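# Flip the inverted bottle upright and return it to the crate

## Task

A single bottle sitting in the crate is upside down. Turn it so it stands upright and set it back inside the crate. The crate and the tray must end neither tilted nor shifted from where they were. The result only counts if it holds with the robot no longer supporting anything. Anything the robot is touching at the end must not drop more than about a fingernail's width once released. Nothing may be placed or knocked off the table.

## Robot and tools

Robot: two arms, left_arm and right_arm, each with 7 joints and a parallel gripper. Occasionally an outside force briefly pulls on a held part or nudges a loose object.

Frame: every position in results uses one shared scene frame. The origin sits on the table surface midway between the arms, +z is up, +x reaches out over the table, and left_arm is on the +y side. The names left and right are arm names, not image sides. Printed hand positions may be off from the truth, more so when the arm is stretched far.

execute_actions takes "actions", a list with zero or one entry, plus an optional boolean "pictures". Forms:
- Empty list {"actions": []}: sends nothing and returns the current state with camera images.
- Motion {"actions": [{"rows": [[...]], "steps": 15}]}: 1 to 15 rows, "steps" 10 to 15 (default 15), each step lasting 1/30 s. Row k is used on step k; if rows run out, the last one repeats.
- Wait {"actions": [{"steps": N}]}: N up to 300; no new command, returns once N steps have elapsed since the previous result, counting your reply time.
Images come back only for an empty list or with "pictures": true. A rejected call sends nothing to the robot.

Each row is exactly 16 numbers covering both arms, always, even if one arm stays still: left_arm's 7 joint targets then its gripper opening, then right_arm's 7 joint targets then its opening. Joint values are absolute target angles in radians (not offsets), in the same units and order as the Joint positions line: waist [-6.283, 6.283], shoulder [-2.059, 2.094], upper arm roll [-6.283, 6.283], elbow [-0.192, 3.927], forearm roll [-6.283, 6.283], wrist pitch [-1.693, 3.142], wrist roll [-6.283, 6.283]. True limits may differ by up to 0.010 rad from these. A target more than 0.010 rad beyond a limit, and further out than the current reading, gets the call refused; a target beyond the real end is clipped to it, and the result may then print "joint sent to its limit" (possibly referring to an earlier, still-running action). Absence of that line does not prove there is room left. Opening is a scaled absolute value in [-1, 1]: +1 fully open, -1 closed.

Motion limits: each joint target moves at most 3.14 rad/s, with 0.16 s to accelerate; the joints of one arm are synchronised to arrive together. Per step the sent target stays within 0.623 rad of the measured angle, and if targets would move the gripper more than 70 mm from where it is measured, they are scaled back. So large moves take several calls. Between calls the arms continue toward the last row sent until they have nearly stopped or a step is HELD.

Timing: each motion's result is produced 10 steps before it ends; those final steps run while you think.

Gripper geometry: fingers point along the gripper's +z and close along its y axis. end_effector_position is the point between the pads when closed, about 2 cm behind the fingertips; closing pushes the tips roughly 10 mm further along +z.

Grasping: grip_measured reports the actual finger opening on the command scale; Joint positions gives it in metres (0.084 m fully open). To keep hold, command an opening clearly below grip_measured; a bigger gap squeezes harder, up to roughly 24 N per pad for objects up to about 6 cm wide. Closing fast can press harder and may pop the fingers open. Commanding exactly grip_measured still squeezes lightly, less for wider parts, which may slip.

Result lines: the state line, left_arm: … | right_arm: …, gives end_effector_position (m), end_effector_quat_wxyz and linear/angular velocities (m/s, rad/s). Joint positions and Joint velocities list each arm's joints then the pad gap. "joint command not followed" means a clearance check altered or blocked some targets; the rest of the row ran. HELD flags steps where your row was partly or wholly not sent. Joint torques follow joint order, include gravity and command effects, and carry per-arm offset, scale and noise. MOTOR HOT appears from 65 °C; at 80 °C an OVER-TEMPERATURE FAULT brakes that arm until it cools. A TORQUE FAULT occurs when contact torque hits a joint's load limit (waist 44.5, shoulder 44.5, upper arm roll 26.7, elbow 26.7, forearm roll 26.7, wrist pitch 17.8, wrist roll 17.8 N m, held weight included): the arm backs that joint off, pauses 10 s and drops the rest of the call.

zoom_image: {"camera", "region": [x0, y0, x1, y1]} in pixels of that camera's latest image, origin top-left, region at most 504 by 504. Cameras cam_high, cam_left_wrist, cam_right_wrist, each 896x504. Calibration lines give K, distortion D and T_world_to_cam (world to camera, metres); wrist camera poses derive from joint readings, and results with pictures list any changed calibration.

finished_scene: {"scene": n} ends scene n irreversibly and reports success. Replying without a tool call also ends everything.

Avoid: dropping or slamming the bottle, shoving or tilting the crate or tray, letting the arms collide or press each other, pushing anything off the table, and ending with the bottle held or leaning on the gripper. Move smoothly and economically; faster completion is better.

Each tool is called after ">>>" by a JSON object that holds its "name" and its "arguments".

## Session

>>> {"name": "execute_actions", "arguments": {"actions": []}}

Scene clock: 0.00 s of 7600.00 s.
left_arm: end_effector_position=(+0.1360, +0.5855, +0.3005) grip_measured=+1.00 end_effector_quat_wxyz=(+0.211, +0.959, -0.127, +0.141) end_effector_velocity=(+0.000, -0.000, -0.000) end_effector_angular_velocity=(-0.001, -0.000, +0.000) | right_arm: end_effector_position=(-0.0085, -0.0274, +0.3102) grip_measured=+1.00 end_effector_quat_wxyz=(+0.072, +0.949, +0.276, +0.134) end_effector_velocity=(-0.000, +0.000, -0.000) end_effector_angular_velocity=(-0.000, -0.000, +0.001)
Joint positions: left_arm=[ 0.792 -0.12   0.426  1.195 -0.278  1.7    1.602  0.084] | right_arm=[ 1.306 -0.695  0.325  0.768 -0.094  1.492  0.978  0.084]
Joint velocities: left_arm=[-0.     0.     0.    -0.001 -0.001 -0.    -0.     0.   ] | right_arm=[ 0.001  0.     0.    -0.    -0.     0.    -0.    -0.   ]
Joint torques (N m, as the arm reports them, + toward a larger angle): no reading
Motor temperatures (°C, as the motors report them): left_arm=[23 26 25 24 30 26 29] | right_arm=[27 22 24 28 27 27 28]

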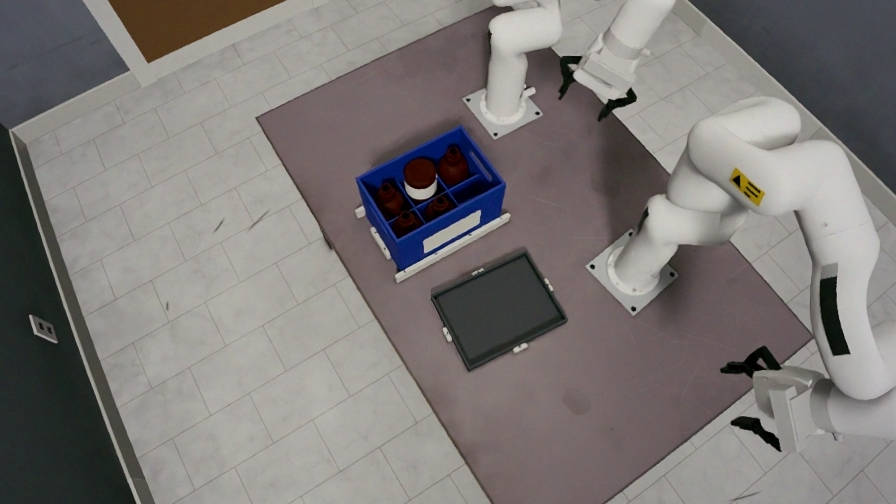

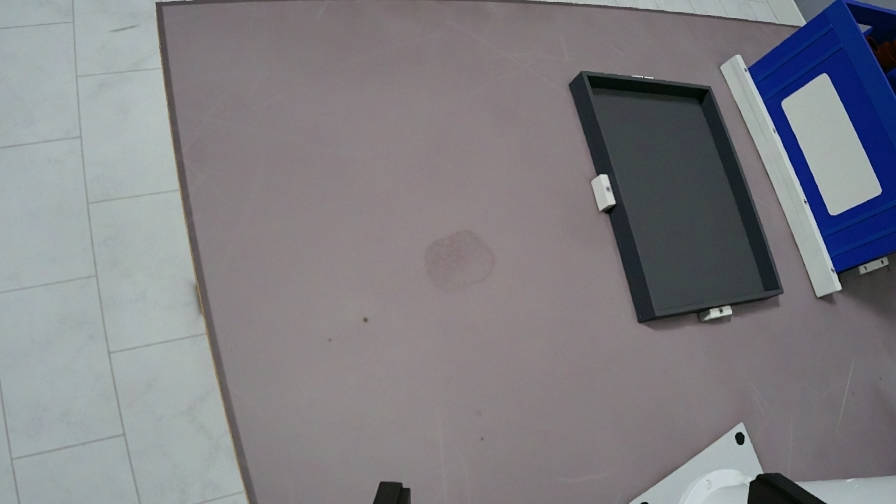

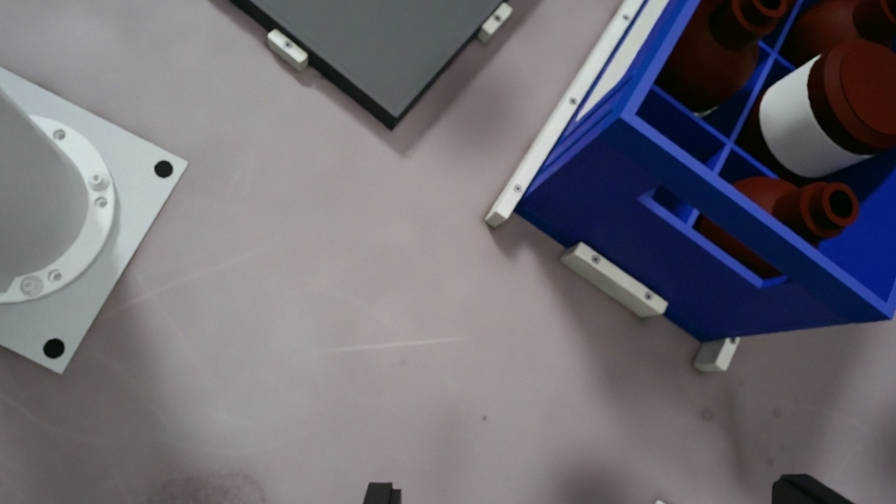

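>>> {"name": "execute_actions", "arguments": {"actions": [{"rows":[[0.792,-0.12,0.426,1.195,-0.278,1.7,1.602,1,0.511,0.204,0,1.873,0,1.669,0.978,1]],"steps":15}]}}

>>> {"name": "execute_actions", "arguments": {"actions": [{"steps":60}], "pictures": true}}

Scene clock: 2.53 s of 7600.00 s.
left_arm: end_effector_position=(+0.1361, +0.5855, +0.3004) grip_measured=+1.00 end_effector_quat_wxyz=(+0.211, +0.959, -0.128, +0.141) end_effector_velocity=(+0.001, +0.000, -0.001) end_effector_angular_velocity=(-0.001, -0.002, -0.001) | right_arm: end_effector_position=(+0.0092, -0.0181, +0.3181) grip_measured=+1.00 end_effector_quat_wxyz=(+0.075, +0.961, +0.242, +0.110) end_effector_velocity=(+0.288, +0.118, +0.095) end_effector_angular_velocity=(-0.060, +0.569, -1.088)
Joint positions: left_arm=[ 0.792 -0.12   0.426  1.195 -0.278  1.7    1.602  0.084] | right_arm=[ 1.247 -0.636  0.297  0.829 -0.085  1.509  0.978  0.084]
Joint velocities: left_arm=[-0.     0.002  0.    -0.001 -0.003 -0.002  0.002 -0.   ] | right_arm=[-0.79   0.798 -0.463  0.792  0.105  0.198  0.001  0.   ]
Joint torques (N m, as the arm reports them, + toward a larger angle): left_arm=[  2.33 -17.96   0.02  16.97  -0.63   0.05  -0.63] | right_arm=[-3.53 -2.27 -6.21 13.84  0.13 -1.69  0.23]
Motor temperatures (°C, as the motors report them): left_arm=[23 26 25 25 30 26 29] | right_arm=[27 22 24 28 27 27 28]
Steps of this call (steps 1 to 71: nothing new was sent; steps 72 to 76: the first 5 steps of this action). Readings (joint positions):
72: left_arm=[0.792 -0.120 0.426 1.195 -0.278 1.700 1.602] | right_arm=[1.306 -0.695 0.325 0.768 -0.094 1.492 0.978]
73: left_arm=[0.792 -0.120 0.426 1.195 -0.278 1.700 1.602] | right_arm=[1.303 -0.693 0.324 0.771 -0.094 1.493 0.978]
75: left_arm=[0.792 -0.120 0.426 1.195 -0.278 1.700 1.602] | right_arm=[1.272 -0.662 0.312 0.803 -0.088 1.503 0.978]
76: the state above

Scene clock: 4.53 s of 7600.00 s.
left_arm: end_effector_position=(+0.1361, +0.5856, +0.3003) grip_measured=+1.00 end_effector_quat_wxyz=(+0.211, +0.959, -0.128, +0.141) end_effector_velocity=(-0.001, +0.000, -0.000) end_effector_angular_velocity=(+0.001, +0.003, -0.000) | right_arm: end_effector_position=(+0.4267, -0.0525, +0.4026) grip_measured=+1.00 end_effector_quat_wxyz=(-0.000, +0.971, -0.240, +0.000) end_effector_velocity=(+0.001, -0.002, +0.000) end_effector_angular_velocity=(+0.000, -0.001, -0.004)
Joint positions: left_arm=[ 0.792 -0.12   0.426  1.195 -0.278  1.7    1.602  0.084] | right_arm=[0.511 0.204 0.    1.873 0.    1.669 0.978 0.084]
Joint velocities: left_arm=[ 0.     0.    -0.    -0.     0.003 -0.    -0.    -0.   ] | right_arm=[-0.002  0.001 -0.002  0.002 -0.     0.    -0.     0.   ]
Joint torques (N m, as the arm reports them, + toward a larger angle): left_arm=[  2.67 -17.77   0.14  16.78  -0.46   0.07  -0.74] | right_arm=[ -0.87 -14.68   0.46  13.84   0.55  -2.25   0.3 ]
Motor temperatures (°C, as the motors report them): left_arm=[23 26 25 25 30 26 29] | right_arm=[27 22 24 29 27 27 28]
Kept back: nothing.
Steps of this call (steps 1 to 10: the last 10 steps of your previous action; steps 11 to 60: the robot went on to your last target). Readings (joint positions):
1: left_arm=[0.792 -0.120 0.426 1.195 -0.278 1.700 1.602] | right_arm=[1.221 -0.610 0.282 0.855 -0.081 1.516 0.978]
2: left_arm=[0.792 -0.120 0.426 1.195 -0.278 1.700 1.602] | right_arm=[1.196 -0.585 0.268 0.879 -0.078 1.522 0.978]
4: left_arm=[0.792 -0.120 0.426 1.195 -0.278 1.700 1.602] | right_arm=[1.150 -0.539 0.247 0.924 -0.072 1.533 0.978]
8: left_arm=[0.792 -0.120 0.426 1.195 -0.278 1.700 1.602] | right_arm=[1.063 -0.452 0.212 1.011 -0.062 1.553 0.978]
60: the state above
camera_calibration (this result's frames):
cam_left_wrist: T_world_to_cam=[[-0.309352, -0.876359, 0.369183, 0.47248], [-0.925378, 0.188, -0.329137, 0.183399], [0.219036, -0.443454, -0.869122, 0.6228], [0, 0, 0, 1]] pos_world=[0.179461, 0.655766, 0.427221]
cam_right_wrist: T_world_to_cam=[[-0.470313, -0.882435, 0.0106952, 0.185363], [-0.88226, 0.470433, 0.0176123, 0.459913], [-0.0205731, -0.00115267, -0.999788, 0.541101], [0, 0, 0, 1]] pos_world=[0.504074, -0.0521635, 0.530904]

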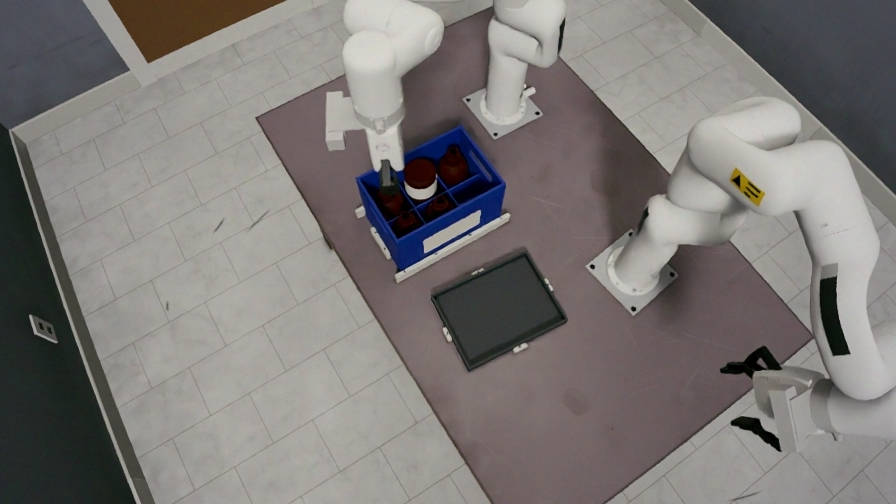

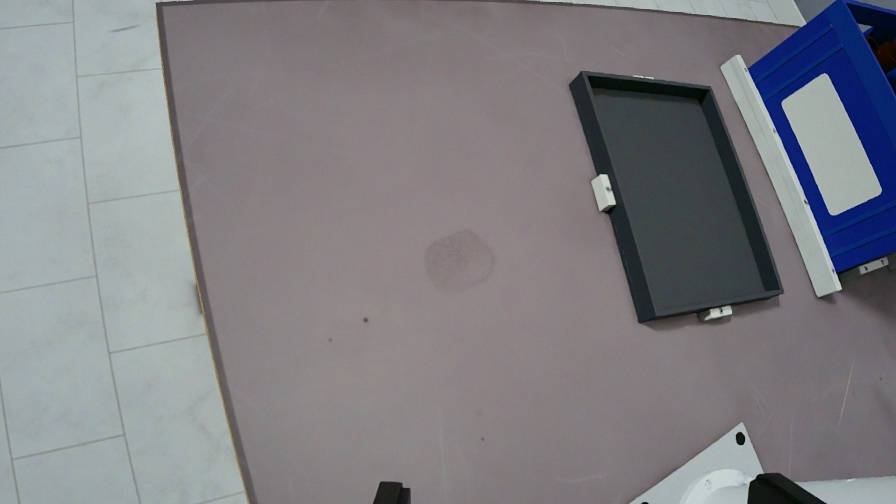

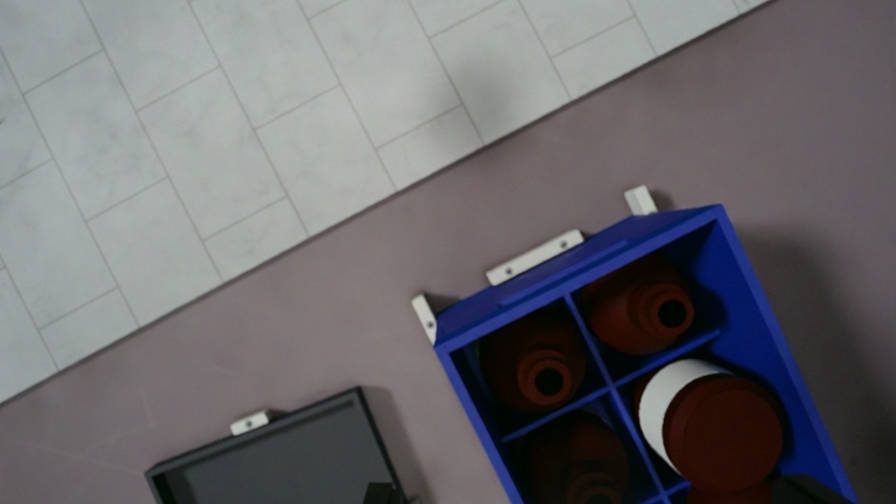

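>>> {"name": "execute_actions", "arguments": {"actions": [{"rows":[[0.792,-0.12,0.426,1.195,-0.278,1.7,1.602,1,0.509,-0.003,0,1.616,0,1.619,0.978,1]],"steps":15}]}}

>>> {"name": "execute_actions", "arguments": {"actions": [{"steps":15}], "pictures": true}}

Scene clock: 5.70 s of 7600.00 s.
left_arm: end_effector_position=(+0.1361, +0.5856, +0.3003) grip_measured=+1.00 end_effector_quat_wxyz=(+0.211, +0.959, -0.128, +0.141) end_effector_velocity=(+0.000, +0.000, +0.000) end_effector_angular_velocity=(+0.000, -0.001, +0.000) | right_arm: end_effector_position=(+0.4138, -0.0599, +0.4011) grip_measured=+1.00 end_effector_quat_wxyz=(+0.002, +0.971, -0.241, -0.002) end_effector_velocity=(-0.211, -0.117, +0.011) end_effector_angular_velocity=(-0.009, +0.017, -0.008)
Joint positions: left_arm=[ 0.792 -0.12   0.426  1.195 -0.278  1.7    1.602  0.084] | right_arm=[0.511 0.148 0.    1.796 0.    1.654 0.978 0.084]
Joint velocities: left_arm=[ 0.    -0.    -0.     0.    -0.001 -0.     0.     0.   ] | right_arm=[-0.008 -0.92   0.    -1.143  0.    -0.204  0.    -0.   ]
Joint torques (N m, as the arm reports them, + toward a larger angle): left_arm=[  2.88 -17.91  -0.11  16.85  -0.41   0.    -0.79] | right_arm=[ -1.81 -19.5    0.02  15.81   0.85  -2.15   0.1 ]
Motor temperatures (°C, as the motors report them): left_arm=[23 26 25 25 30 26 29] | right_arm=[27 22 24 29 27 27 28]
Steps of this call (steps 1 to 15: the robot went on to your last target; steps 16 to 30: nothing new was sent; steps 31 to 35: the first 5 steps of this action). Readings (joint positions):
31: left_arm=[0.792 -0.120 0.426 1.195 -0.278 1.700 1.602] | right_arm=[0.511 0.204 0.000 1.873 -0.000 1.669 0.978]
32: left_arm=[0.792 -0.120 0.426 1.195 -0.278 1.700 1.602] | right_arm=[0.511 0.202 0.000 1.870 -0.000 1.668 0.978]
34: left_arm=[0.792 -0.120 0.426 1.195 -0.278 1.700 1.602] | right_arm=[0.511 0.175 0.000 1.832 0.000 1.660 0.978]
35: the state above

Scene clock: 6.20 s of 7600.00 s.
left_arm: end_effector_position=(+0.1361, +0.5856, +0.3003) grip_measured=+1.00 end_effector_quat_wxyz=(+0.211, +0.959, -0.128, +0.141) end_effector_velocity=(+0.000, -0.000, -0.000) end_effector_angular_velocity=(-0.000, -0.000, -0.000) | right_arm: end_effector_position=(+0.3801, -0.0788, +0.4024) grip_measured=+1.00 end_effector_quat_wxyz=(+0.000, +0.970, -0.242, -0.000) end_effector_velocity=(-0.003, -0.002, +0.002) end_effector_angular_velocity=(+0.003, -0.006, -0.001)
Joint positions: left_arm=[ 0.792 -0.12   0.426  1.195 -0.278  1.7    1.602  0.084] | right_arm=[ 0.509 -0.001  0.     1.618  0.     1.619  0.978  0.084]
Joint velocities: left_arm=[-0.  0.  0. -0. -0. -0. -0.  0.] | right_arm=[-0.001 -0.016  0.    -0.013  0.    -0.003  0.     0.   ]
Joint torques (N m, as the arm reports them, + toward a larger angle): left_arm=[  2.53 -17.82   0.23  16.89  -0.54   0.04  -0.64] | right_arm=[ -0.71 -11.91   0.13  14.4    0.81  -2.22   0.18]
Motor temperatures (°C, as the motors report them): left_arm=[23 26 25 26 30 26 29] | right_arm=[27 22 24 29 27 27 28]
Kept back: nothing.
Steps of this call (steps 1 to 10: the last 10 steps of your previous action; steps 11 to 15: the robot went on to your last target). Readings (joint positions):
1: left_arm=[0.792 -0.120 0.426 1.195 -0.278 1.700 1.602] | right_arm=[0.510 0.116 0.000 1.758 0.000 1.647 0.978]
2: left_arm=[0.792 -0.120 0.426 1.195 -0.278 1.700 1.602] | right_arm=[0.510 0.085 0.000 1.724 0.000 1.641 0.978]
4: left_arm=[0.792 -0.120 0.426 1.195 -0.278 1.700 1.602] | right_arm=[0.509 0.039 -0.000 1.675 -0.000 1.631 0.978]
8: left_arm=[0.792 -0.120 0.426 1.195 -0.278 1.700 1.602] | right_arm=[0.509 0.008 -0.000 1.632 -0.000 1.622 0.978]
15: the state above
camera_calibration (this result's frames):
cam_left_wrist: T_world_to_cam=[[-0.309352, -0.876359, 0.369183, 0.47248], [-0.925378, 0.188, -0.329137, 0.183399], [0.219036, -0.443454, -0.869122, 0.6228], [0, 0, 0, 1]] pos_world=[0.179461, 0.655766, 0.427221]
cam_right_wrist: T_world_to_cam=[[-0.472544, -0.881236, 0.011163, 0.140978], [-0.881057, 0.472674, 0.0178474, 0.43084], [-0.0210043, -0.00140157, -0.999778, 0.540054], [0, 0, 0, 1]] pos_world=[0.457557, -0.0786549, 0.530672]

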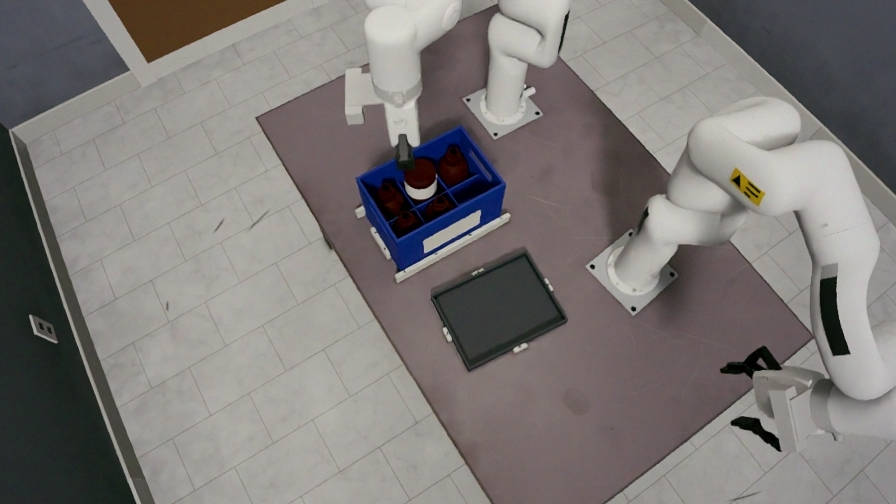

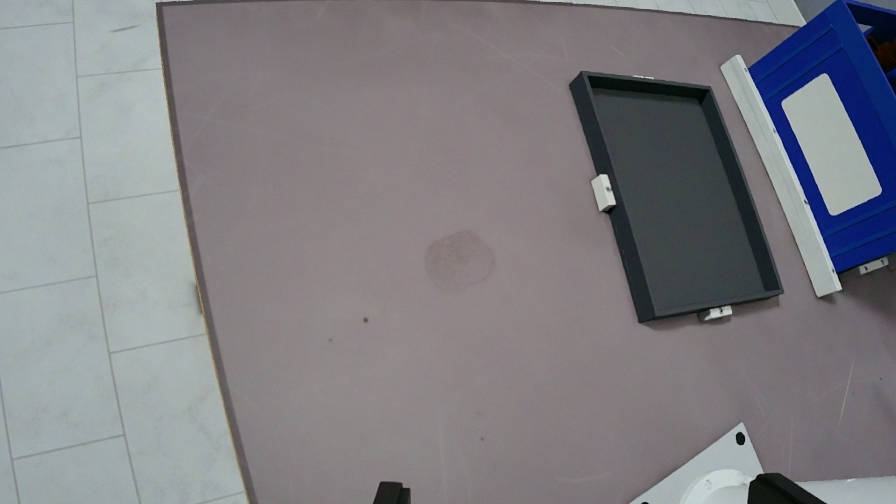

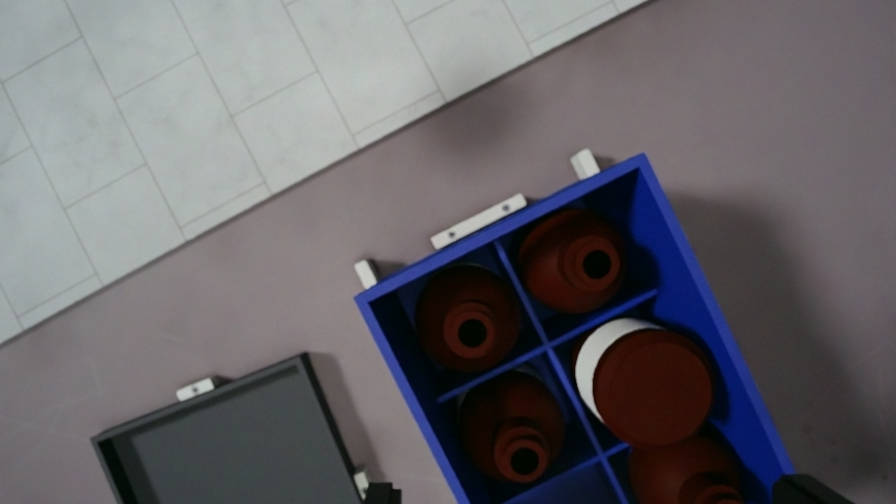

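>>> {"name": "execute_actions", "arguments": {"actions": [{"rows":[[0.792,-0.12,0.426,1.195,-0.278,1.7,1.602,1,0.411,-0.329,0,0.856,0,1.185,0.978,1]],"steps":15}]}}

>>> {"name": "execute_actions", "arguments": {"actions": [{"steps":20}], "pictures": true}}

Scene clock: 7.40 s of 7600.00 s.
left_arm: end_effector_position=(+0.1361, +0.5856, +0.3003) grip_measured=+1.00 end_effector_quat_wxyz=(+0.211, +0.959, -0.128, +0.141) end_effector_velocity=(-0.000, -0.000, -0.000) end_effector_angular_velocity=(+0.000, +0.002, -0.001) | right_arm: end_effector_position=(+0.3786, -0.0848, +0.3933) grip_measured=+1.00 end_effector_quat_wxyz=(-0.007, +0.969, -0.246, +0.008) end_effector_velocity=(-0.034, -0.126, -0.177) end_effector_angular_velocity=(+0.141, -0.272, -0.210)
Joint positions: left_arm=[ 0.792 -0.12   0.426  1.195 -0.278  1.7    1.602  0.084] | right_arm=[ 0.497 -0.044  0.002  1.537  0.     1.561  0.978  0.084]
Joint velocities: left_arm=[-0.    -0.     0.    -0.     0.002  0.    -0.    -0.   ] | right_arm=[-0.22  -0.746  0.01  -1.424  0.001 -0.984 -0.    -0.   ]
Joint torques (N m, as the arm reports them, + toward a larger angle): left_arm=[  2.68 -17.83   0.05  16.87  -0.3   -0.01  -0.65] | right_arm=[ -4.82 -15.8   -2.36   9.87   0.12  -2.16   0.29]
Motor temperatures (°C, as the motors report them): left_arm=[23 26 25 26 30 26 29] | right_arm=[27 22 24 29 27 27 28]
Steps of this call (steps 1 to 15: the robot went on to your last target; steps 16 to 31: nothing new was sent; steps 32 to 36: the first 5 steps of this action). Readings (joint positions):
32: left_arm=[0.792 -0.120 0.426 1.195 -0.278 1.700 1.602] | right_arm=[0.509 -0.003 0.000 1.616 -0.000 1.619 0.978]
33: left_arm=[0.792 -0.120 0.426 1.195 -0.278 1.700 1.602] | right_arm=[0.509 -0.004 0.000 1.613 0.000 1.616 0.978]
35: left_arm=[0.792 -0.120 0.426 1.195 -0.278 1.700 1.602] | right_arm=[0.503 -0.023 0.001 1.578 0.000 1.590 0.978]
36: the state above

Scene clock: 8.07 s of 7600.00 s.
left_arm: end_effector_position=(+0.1361, +0.5856, +0.3003) grip_measured=+1.00 end_effector_quat_wxyz=(+0.211, +0.959, -0.128, +0.141) end_effector_velocity=(+0.000, -0.000, +0.000) end_effector_angular_velocity=(-0.000, -0.001, +0.000) | right_arm: end_effector_position=(+0.3197, -0.1524, +0.2565) grip_measured=+1.00 end_effector_quat_wxyz=(-0.001, +0.958, -0.288, +0.001) end_effector_velocity=(-0.015, -0.011, -0.026) end_effector_angular_velocity=(+0.004, -0.011, -0.013)
Joint positions: left_arm=[ 0.792 -0.12   0.426  1.195 -0.278  1.7    1.602  0.084] | right_arm=[ 0.413 -0.323  0.     0.872  0.     1.193  0.978  0.084]
Joint velocities: left_arm=[-0.     0.     0.    -0.    -0.001 -0.    -0.     0.   ] | right_arm=[-0.015 -0.06   0.003 -0.13   0.    -0.082 -0.     0.   ]
Joint torques (N m, as the arm reports them, + toward a larger angle): left_arm=[  2.61 -18.15   0.07  16.91  -0.3    0.08  -0.81] | right_arm=[-1.08 -7.84  0.79 16.02  0.5  -2.62  0.32]
Motor temperatures (°C, as the motors report them): left_arm=[23 26 25 26 30 26 29] | right_arm=[27 22 24 29 27 27 28]
Kept back: nothing.
Steps of this call (steps 1 to 10: the last 10 steps of your previous action; steps 11 to 20: the robot went on to your last target). Readings (joint positions):
1: left_arm=[0.792 -0.120 0.426 1.195 -0.278 1.700 1.602] | right_arm=[0.489 -0.071 0.002 1.485 0.000 1.526 0.978]
2: left_arm=[0.792 -0.120 0.426 1.195 -0.278 1.700 1.602] | right_arm=[0.480 -0.100 0.001 1.429 0.000 1.490 0.978]
4: left_arm=[0.792 -0.120 0.426 1.195 -0.278 1.700 1.602] | right_arm=[0.465 -0.147 -0.002 1.326 -0.000 1.430 0.978]
8: left_arm=[0.792 -0.120 0.426 1.195 -0.278 1.700 1.602] | right_arm=[0.447 -0.208 -0.000 1.166 -0.000 1.346 0.978]
20: the state above
camera_calibration (this result's frames):
cam_left_wrist: T_world_to_cam=[[-0.309352, -0.876359, 0.369183, 0.47248], [-0.925378, 0.188, -0.329137, 0.1834], [0.219036, -0.443454, -0.869121, 0.6228], [0, 0, 0, 1]] pos_world=[0.179461, 0.655766, 0.427221]
cam_right_wrist: T_world_to_cam=[[-0.554931, -0.831843, 0.00939444, 0.0835314], [-0.831678, 0.555009, 0.0166373, 0.412058], [-0.0190537, 0.00141944, -0.999817, 0.392636], [0, 0, 0, 1]] pos_world=[0.396535, -0.159768, 0.384924]

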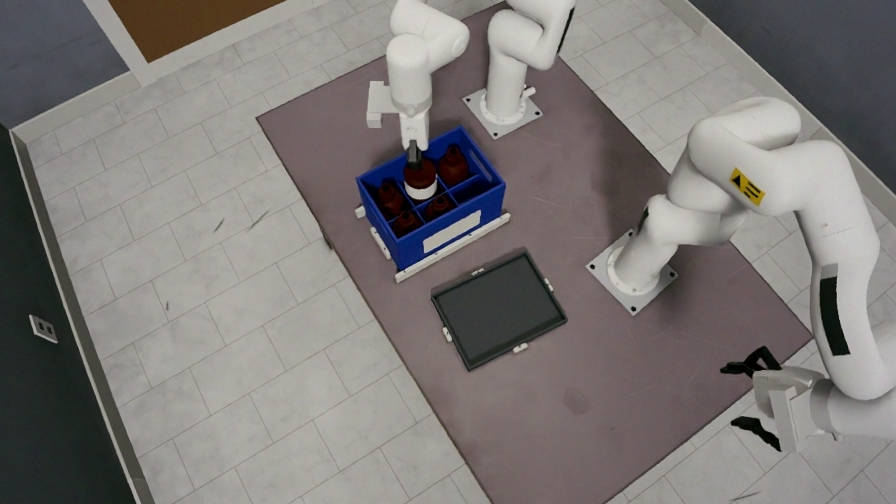

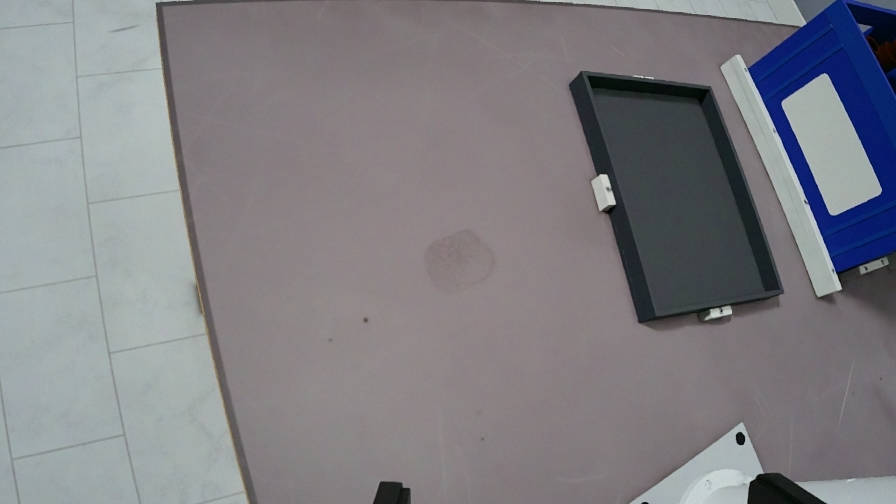

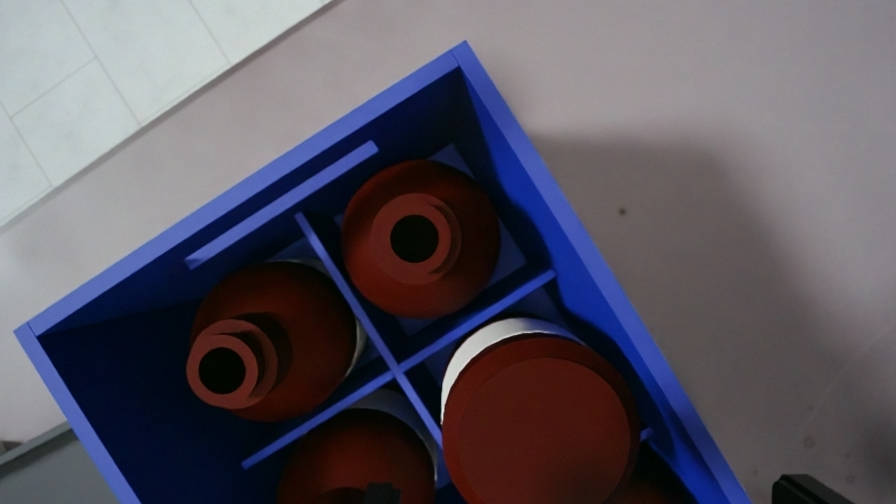

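>>> {"name": "execute_actions", "arguments": {"actions": [{"rows":[[0.792,-0.12,0.426,1.195,-0.278,1.7,1.602,1,0.411,-0.268,0,0.7185,0,0.9865,0.978,1]],"steps":15}]}}

>>> {"name": "execute_actions", "arguments": {"actions": [{"rows":[[0.792,-0.12,0.426,1.195,-0.278,1.7,1.602,1,0.411,-0.1558,0,0.6195,0,0.775,0.978,1]],"steps":15}]}}

>>> {"name": "execute_actions", "arguments": {"actions": [{"steps":20}], "pictures": true}}

Scene clock: 8.93 s of 7600.00 s.
left_arm: end_effector_position=(+0.1361, +0.5856, +0.3003) grip_measured=+1.00 end_effector_quat_wxyz=(+0.211, +0.959, -0.128, +0.141) end_effector_velocity=(-0.000, +0.000, -0.000) end_effector_angular_velocity=(+0.000, +0.001, -0.000) | right_arm: end_effector_position=(+0.3206, -0.1529, +0.2328) grip_measured=+1.00 end_effector_quat_wxyz=(-0.002, +0.957, -0.289, +0.003) end_effector_velocity=(-0.014, -0.005, -0.337) end_effector_angular_velocity=(-0.041, +0.098, +0.001)
Joint positions: left_arm=[ 0.792 -0.12   0.426  1.195 -0.278  1.7    1.602  0.084] | right_arm=[ 0.411 -0.31  -0.     0.814  0.     1.116  0.978  0.084]
Joint velocities: left_arm=[ 0.     0.    -0.    -0.     0.002  0.     0.     0.   ] | right_arm=[ 0.001  0.304 -0.    -0.69  -0.    -0.889 -0.    -0.   ]
Joint torques (N m, as the arm reports them, + toward a larger angle): left_arm=[  2.6  -17.7   -0.05  16.9   -0.47  -0.18  -0.61] | right_arm=[-1.08 -6.3   0.66 12.17  0.57 -1.76  0.52]
Motor temperatures (°C, as the motors report them): left_arm=[23 26 25 26 30 26 29] | right_arm=[27 22 24 30 27 27 28]
Steps of this call (steps 1 to 21: the robot went on to your last target; steps 22 to 26: the first 5 steps of this action). Readings (joint positions):
22: left_arm=[0.792 -0.120 0.426 1.195 -0.278 1.700 1.602] | right_arm=[0.411 -0.329 0.000 0.856 0.000 1.185 0.978]
23: left_arm=[0.792 -0.120 0.426 1.195 -0.278 1.700 1.602] | right_arm=[0.411 -0.328 0.000 0.855 0.000 1.181 0.978]
25: left_arm=[0.792 -0.120 0.426 1.195 -0.278 1.700 1.602] | right_arm=[0.411 -0.319 -0.000 0.834 0.000 1.145 0.978]
26: the state above

Scene clock: 9.43 s of 7600.00 s.
left_arm: end_effector_position=(+0.1361, +0.5856, +0.3003) grip_measured=+1.00 end_effector_quat_wxyz=(+0.211, +0.959, -0.128, +0.141) end_effector_velocity=(+0.000, +0.000, +0.000) end_effector_angular_velocity=(+0.001, -0.000, +0.000) | right_arm: end_effector_position=(+0.3240, -0.1507, +0.1743) grip_measured=+1.00 end_effector_quat_wxyz=(-0.007, +0.957, -0.289, +0.008) end_effector_velocity=(+0.072, +0.083, -0.239) end_effector_angular_velocity=(+0.076, -0.236, +0.147)
Joint positions: left_arm=[ 0.792 -0.12   0.426  1.195 -0.278  1.7    1.602  0.084] | right_arm=[ 0.411 -0.239  0.001  0.699  0.001  0.917  0.979  0.084]
Joint velocities: left_arm=[-0.     0.     0.     0.001 -0.     0.    -0.    -0.   ] | right_arm=[ 0.038  0.516  0.097 -0.318  0.003 -1.082 -0.018  0.007]
Joint torques (N m, as the arm reports them, + toward a larger angle): left_arm=[  2.32 -18.07  -0.12  16.87  -0.44   0.11  -0.67] | right_arm=[-6.73  1.59 -5.71 -2.4  -0.3   1.75  0.38]
Motor temperatures (°C, as the motors report them): left_arm=[23 26 25 26 30 26 29] | right_arm=[27 22 24 30 27 27 28]
Steps of this call (steps 1 to 10: the last 10 steps of your previous action; steps 11 to 15: the first 5 steps of this action). Readings (joint positions):
11: left_arm=[0.792 -0.120 0.426 1.195 -0.278 1.700 1.602] | right_arm=[0.411 -0.270 -0.000 0.722 0.000 0.990 0.978]
12: left_arm=[0.792 -0.120 0.426 1.195 -0.278 1.700 1.602] | right_arm=[0.411 -0.268 -0.000 0.720 0.000 0.986 0.978]
14: left_arm=[0.792 -0.120 0.426 1.195 -0.278 1.700 1.602] | right_arm=[0.411 -0.252 -0.000 0.707 -0.000 0.949 0.978]
15: the state above

Scene clock: 19.53 s of 7600.00 s.
left_arm: end_effector_position=(+0.1361, +0.5856, +0.3003) grip_measured=+1.00 end_effector_quat_wxyz=(+0.211, +0.959, -0.128, +0.141) end_effector_velocity=(-0.000, -0.000, -0.000) end_effector_angular_velocity=(-0.000, +0.001, -0.000) | right_arm: end_effector_position=(+0.3493, -0.1389, +0.1869) grip_measured=+1.00 end_effector_quat_wxyz=(-0.030, +0.957, -0.286, +0.037) end_effector_velocity=(+0.000, -0.000, -0.000) end_effector_angular_velocity=(-0.000, +0.001, -0.001)
Joint positions: left_arm=[ 0.792 -0.12   0.426  1.195 -0.278  1.7    1.602  0.084] | right_arm=[ 0.412 -0.215  0.004  0.74  -0.001  0.86   0.979  0.084]
Joint velocities: left_arm=[ 0.    -0.    -0.    -0.001  0.001 -0.     0.    -0.   ] | right_arm=[-0.001  0.001 -0.    -0.     0.    -0.    -0.     0.   ]
Joint torques (N m, as the arm reports them, + toward a larger angle): left_arm=[  2.68 -17.64   0.15  16.95  -0.39   0.1   -0.74] | right_arm=[-1.23 -9.38  0.49 14.92  0.37 -2.4   0.08]
Motor temperatures (°C, as the motors report them): left_arm=[23 26 25 28 30 26 29] | right_arm=[27 22 24 31 27 27 28]
TORQUE FAULT: the external load on joint 4 (elbow) of the right arm reached its load limit, and that arm stopped for 10 seconds. A torque fault stops only its own arm. That arm's remaining commands of this call were not run. Joint 4 (elbow) of that arm moved back by up to 3 degrees. That arm holds there, with its grip as last carried out, and accepts commands again: back off and push less far. That arm stops again, at the same cost, whenever a joint's load reaches its limit.
Kept back: nothing.
The stop of the right arm began at step 3 of this call (marked STOPPED below). From that step on that arm followed nothing that you had sent. 8 of its steps, steps kept back included, did not run and will not run. Nothing is kept back now, and the robot has no last target.
Steps of this call (steps 1 to 10: the last 10 steps of your previous action; steps 11 to 20: the robot went on to your last target; steps 21 to 303: the stop continued). Readings (joint positions):
1: left_arm=[0.792 -0.120 0.426 1.195 -0.278 1.700 1.602] | right_arm=[0.412 -0.221 0.002 0.683 0.000 0.885 0.978]
2: left_arm=[0.792 -0.120 0.426 1.195 -0.278 1.700 1.602] | right_arm=[0.412 -0.215 0.004 0.688 -0.001 0.860 0.979]
3: left_arm=[0.792 -0.120 0.426 1.195 -0.278 1.700 1.602] | right_arm=[0.411 -0.216 0.001 0.694 -0.002 0.861 0.979] STOPPED (the right arm)
4: left_arm=[0.792 -0.120 0.426 1.195 -0.278 1.700 1.602] | right_arm=[0.411 -0.216 0.001 0.695 -0.001 0.861 0.979]
8: left_arm=[0.792 -0.120 0.426 1.195 -0.278 1.700 1.602] | right_arm=[0.412 -0.209 0.002 0.711 -0.001 0.861 0.978]
303: the state above
camera_calibration (this result's frames):
cam_left_wrist: T_world_to_cam=[[-0.309352, -0.876359, 0.369183, 0.47248], [-0.925378, 0.188, -0.329137, 0.183399], [0.219036, -0.443453, -0.869122, 0.6228], [0, 0, 0, 1]] pos_world=[0.179461, 0.655766, 0.427221]
cam_right_wrist: T_world_to_cam=[[-0.549827, -0.832507, -0.0679882, 0.124493], [-0.832503, 0.552812, -0.0365759, 0.440255], [0.0680343, 0.03649, -0.997015, 0.297529], [0, 0, 0, 1]] pos_world=[0.414721, -0.150593, 0.321208]

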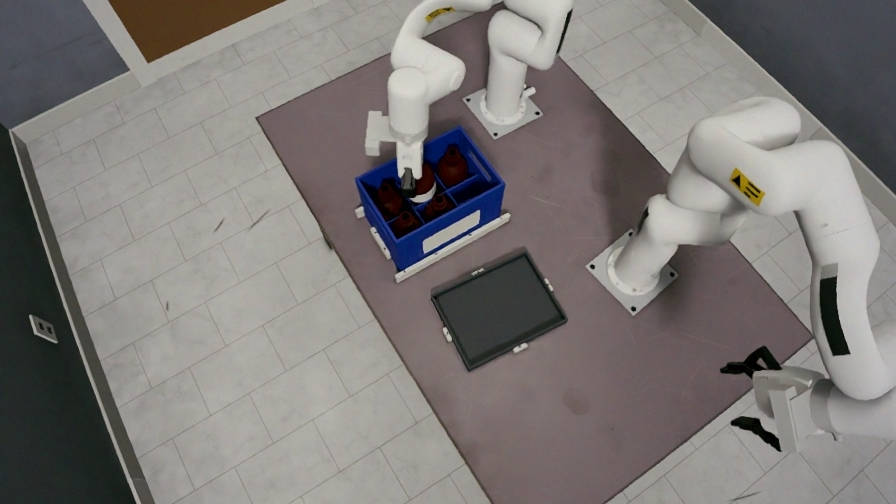

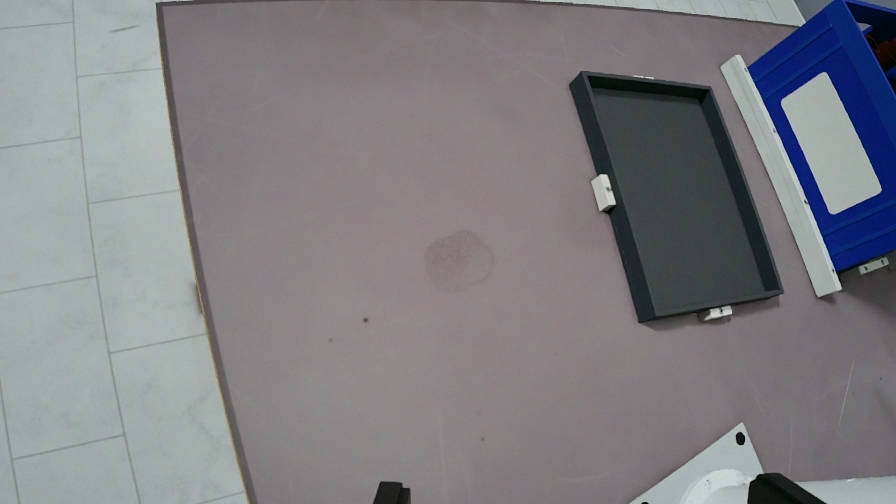

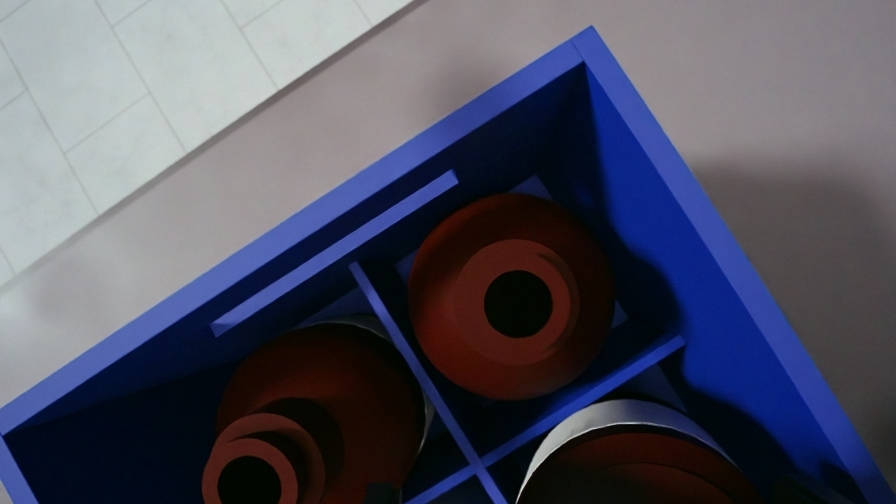

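>>> {"name": "execute_actions", "arguments": {"actions": [{"rows":[[0.792,-0.12,0.426,1.195,-0.278,1.7,1.602,1,0.411,-0.329,0,0.856,0,1.185,0.978,1]],"steps":15}]}}

>>> {"name": "execute_actions", "arguments": {"actions": [{"steps":15}], "pictures": true}}

Scene clock: 20.20 s of 7600.00 s.
left_arm: end_effector_position=(+0.1361, +0.5856, +0.3003) grip_measured=+1.00 end_effector_quat_wxyz=(+0.211, +0.959, -0.128, +0.141) end_effector_velocity=(-0.000, -0.000, -0.000) end_effector_angular_velocity=(-0.001, +0.000, -0.000) | right_arm: end_effector_position=(+0.3412, -0.1426, +0.1993) grip_measured=+1.00 end_effector_quat_wxyz=(-0.020, +0.957, -0.287, +0.025) end_effector_velocity=(-0.106, -0.053, +0.256) end_effector_angular_velocity=(-0.140, +0.345, -0.020)
Joint positions: left_arm=[ 0.792 -0.12   0.426  1.195 -0.278  1.7    1.602  0.084] | right_arm=[ 0.412 -0.239  0.003  0.764 -0.001  0.94   0.978  0.084]
Joint velocities: left_arm=[ 0.     0.    -0.    -0.001  0.    -0.    -0.     0.   ] | right_arm=[-0.006 -0.45  -0.015  0.453  0.003  1.276 -0.002  0.   ]
Joint torques (N m, as the arm reports them, + toward a larger angle): left_arm=[  2.72 -17.93   0.08  16.67  -0.53   0.05  -0.7 ] | right_arm=[ -1.39 -13.81   0.19  19.36   0.42  -2.8    0.22]
Motor temperatures (°C, as the motors report them): left_arm=[23 26 25 28 30 26 29] | right_arm=[27 22 24 31 27 27 28]
Steps of this call (steps 1 to 15: nothing new was sent; steps 16 to 20: the first 5 steps of this action). Readings (joint positions):
16: left_arm=[0.792 -0.120 0.426 1.195 -0.278 1.700 1.602] | right_arm=[0.412 -0.215 0.004 0.740 -0.001 0.860 0.979]
17: left_arm=[0.792 -0.120 0.426 1.195 -0.278 1.700 1.602] | right_arm=[0.412 -0.216 0.004 0.741 -0.001 0.863 0.979]
19: left_arm=[0.792 -0.120 0.426 1.195 -0.278 1.700 1.602] | right_arm=[0.412 -0.227 0.003 0.751 -0.001 0.901 0.979]
20: the state above

Scene clock: 20.70 s of 7600.00 s.
left_arm: end_effector_position=(+0.1361, +0.5856, +0.3003) grip_measured=+1.00 end_effector_quat_wxyz=(+0.211, +0.959, -0.128, +0.141) end_effector_velocity=(+0.000, -0.001, -0.001) end_effector_angular_velocity=(-0.002, +0.000, -0.001) | right_arm: end_effector_position=(+0.3175, -0.1541, +0.2517) grip_measured=+1.00 end_effector_quat_wxyz=(+0.000, +0.957, -0.289, -0.000) end_effector_velocity=(-0.002, -0.000, +0.006) end_effector_angular_velocity=(-0.000, +0.002, +0.001)
Joint positions: left_arm=[ 0.792 -0.12   0.426  1.195 -0.278  1.7    1.602  0.084] | right_arm=[ 0.411 -0.328  0.     0.855 -0.     1.183  0.978  0.084]
Joint velocities: left_arm=[-0.001 -0.     0.    -0.002 -0.     0.    -0.    -0.   ] | right_arm=[ 0.002 -0.008 -0.001  0.012  0.     0.022 -0.     0.   ]
Joint torques (N m, as the arm reports them, + toward a larger angle): left_arm=[  2.45 -17.85   0.    16.79  -0.45  -0.06  -0.55] | right_arm=[-1.06 -7.76  0.59 14.97  0.67 -2.41  0.37]
Motor temperatures (°C, as the motors report them): left_arm=[23 26 25 28 30 26 29] | right_arm=[27 22 24 31 27 27 28]
Kept back: nothing.
Steps of this call (steps 1 to 10: the last 10 steps of your previous action; steps 11 to 15: the robot went on to your last target). Readings (joint positions):
1: left_arm=[0.792 -0.120 0.426 1.195 -0.278 1.700 1.602] | right_arm=[0.412 -0.256 0.002 0.781 -0.000 0.984 0.978]
2: left_arm=[0.792 -0.120 0.426 1.195 -0.278 1.700 1.602] | right_arm=[0.412 -0.273 0.002 0.800 -0.000 1.028 0.978]
4: left_arm=[0.792 -0.120 0.426 1.195 -0.278 1.700 1.602] | right_arm=[0.411 -0.302 0.001 0.830 -0.000 1.099 0.978]
8: left_arm=[0.792 -0.120 0.426 1.195 -0.278 1.700 1.602] | right_arm=[0.411 -0.323 0.000 0.849 -0.000 1.162 0.978]
15: the state above
camera_calibration (this result's frames):
cam_left_wrist: T_world_to_cam=[[-0.309352, -0.876359, 0.369183, 0.47248], [-0.925378, 0.188, -0.329137, 0.183399], [0.219036, -0.443454, -0.869122, 0.6228], [0, 0, 0, 1]] pos_world=[0.179461, 0.655766, 0.427221]
cam_right_wrist: T_world_to_cam=[[-0.556473, -0.830789, 0.011265, 0.0811439], [-0.830597, 0.556587, 0.0178897, 0.410835], [-0.0211325, 0.0005984, -0.999777, 0.38836], [0, 0, 0, 1]] pos_world=[0.3946, -0.161485, 0.38001]

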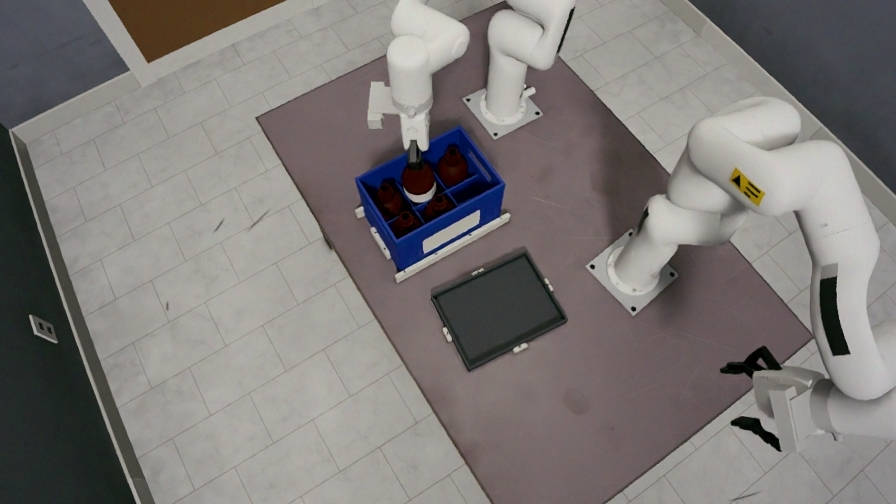

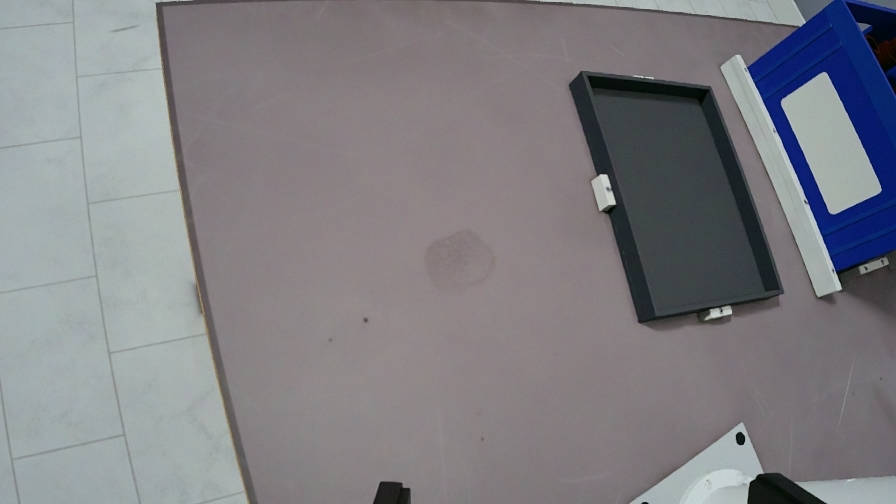

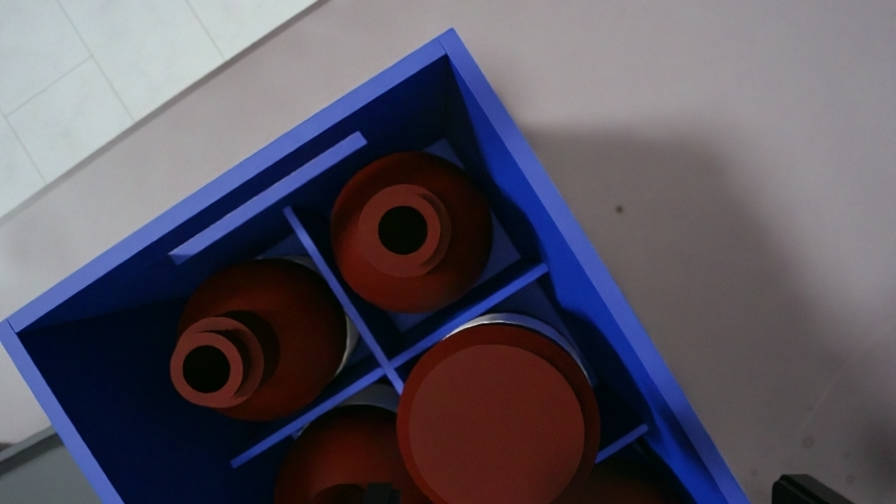

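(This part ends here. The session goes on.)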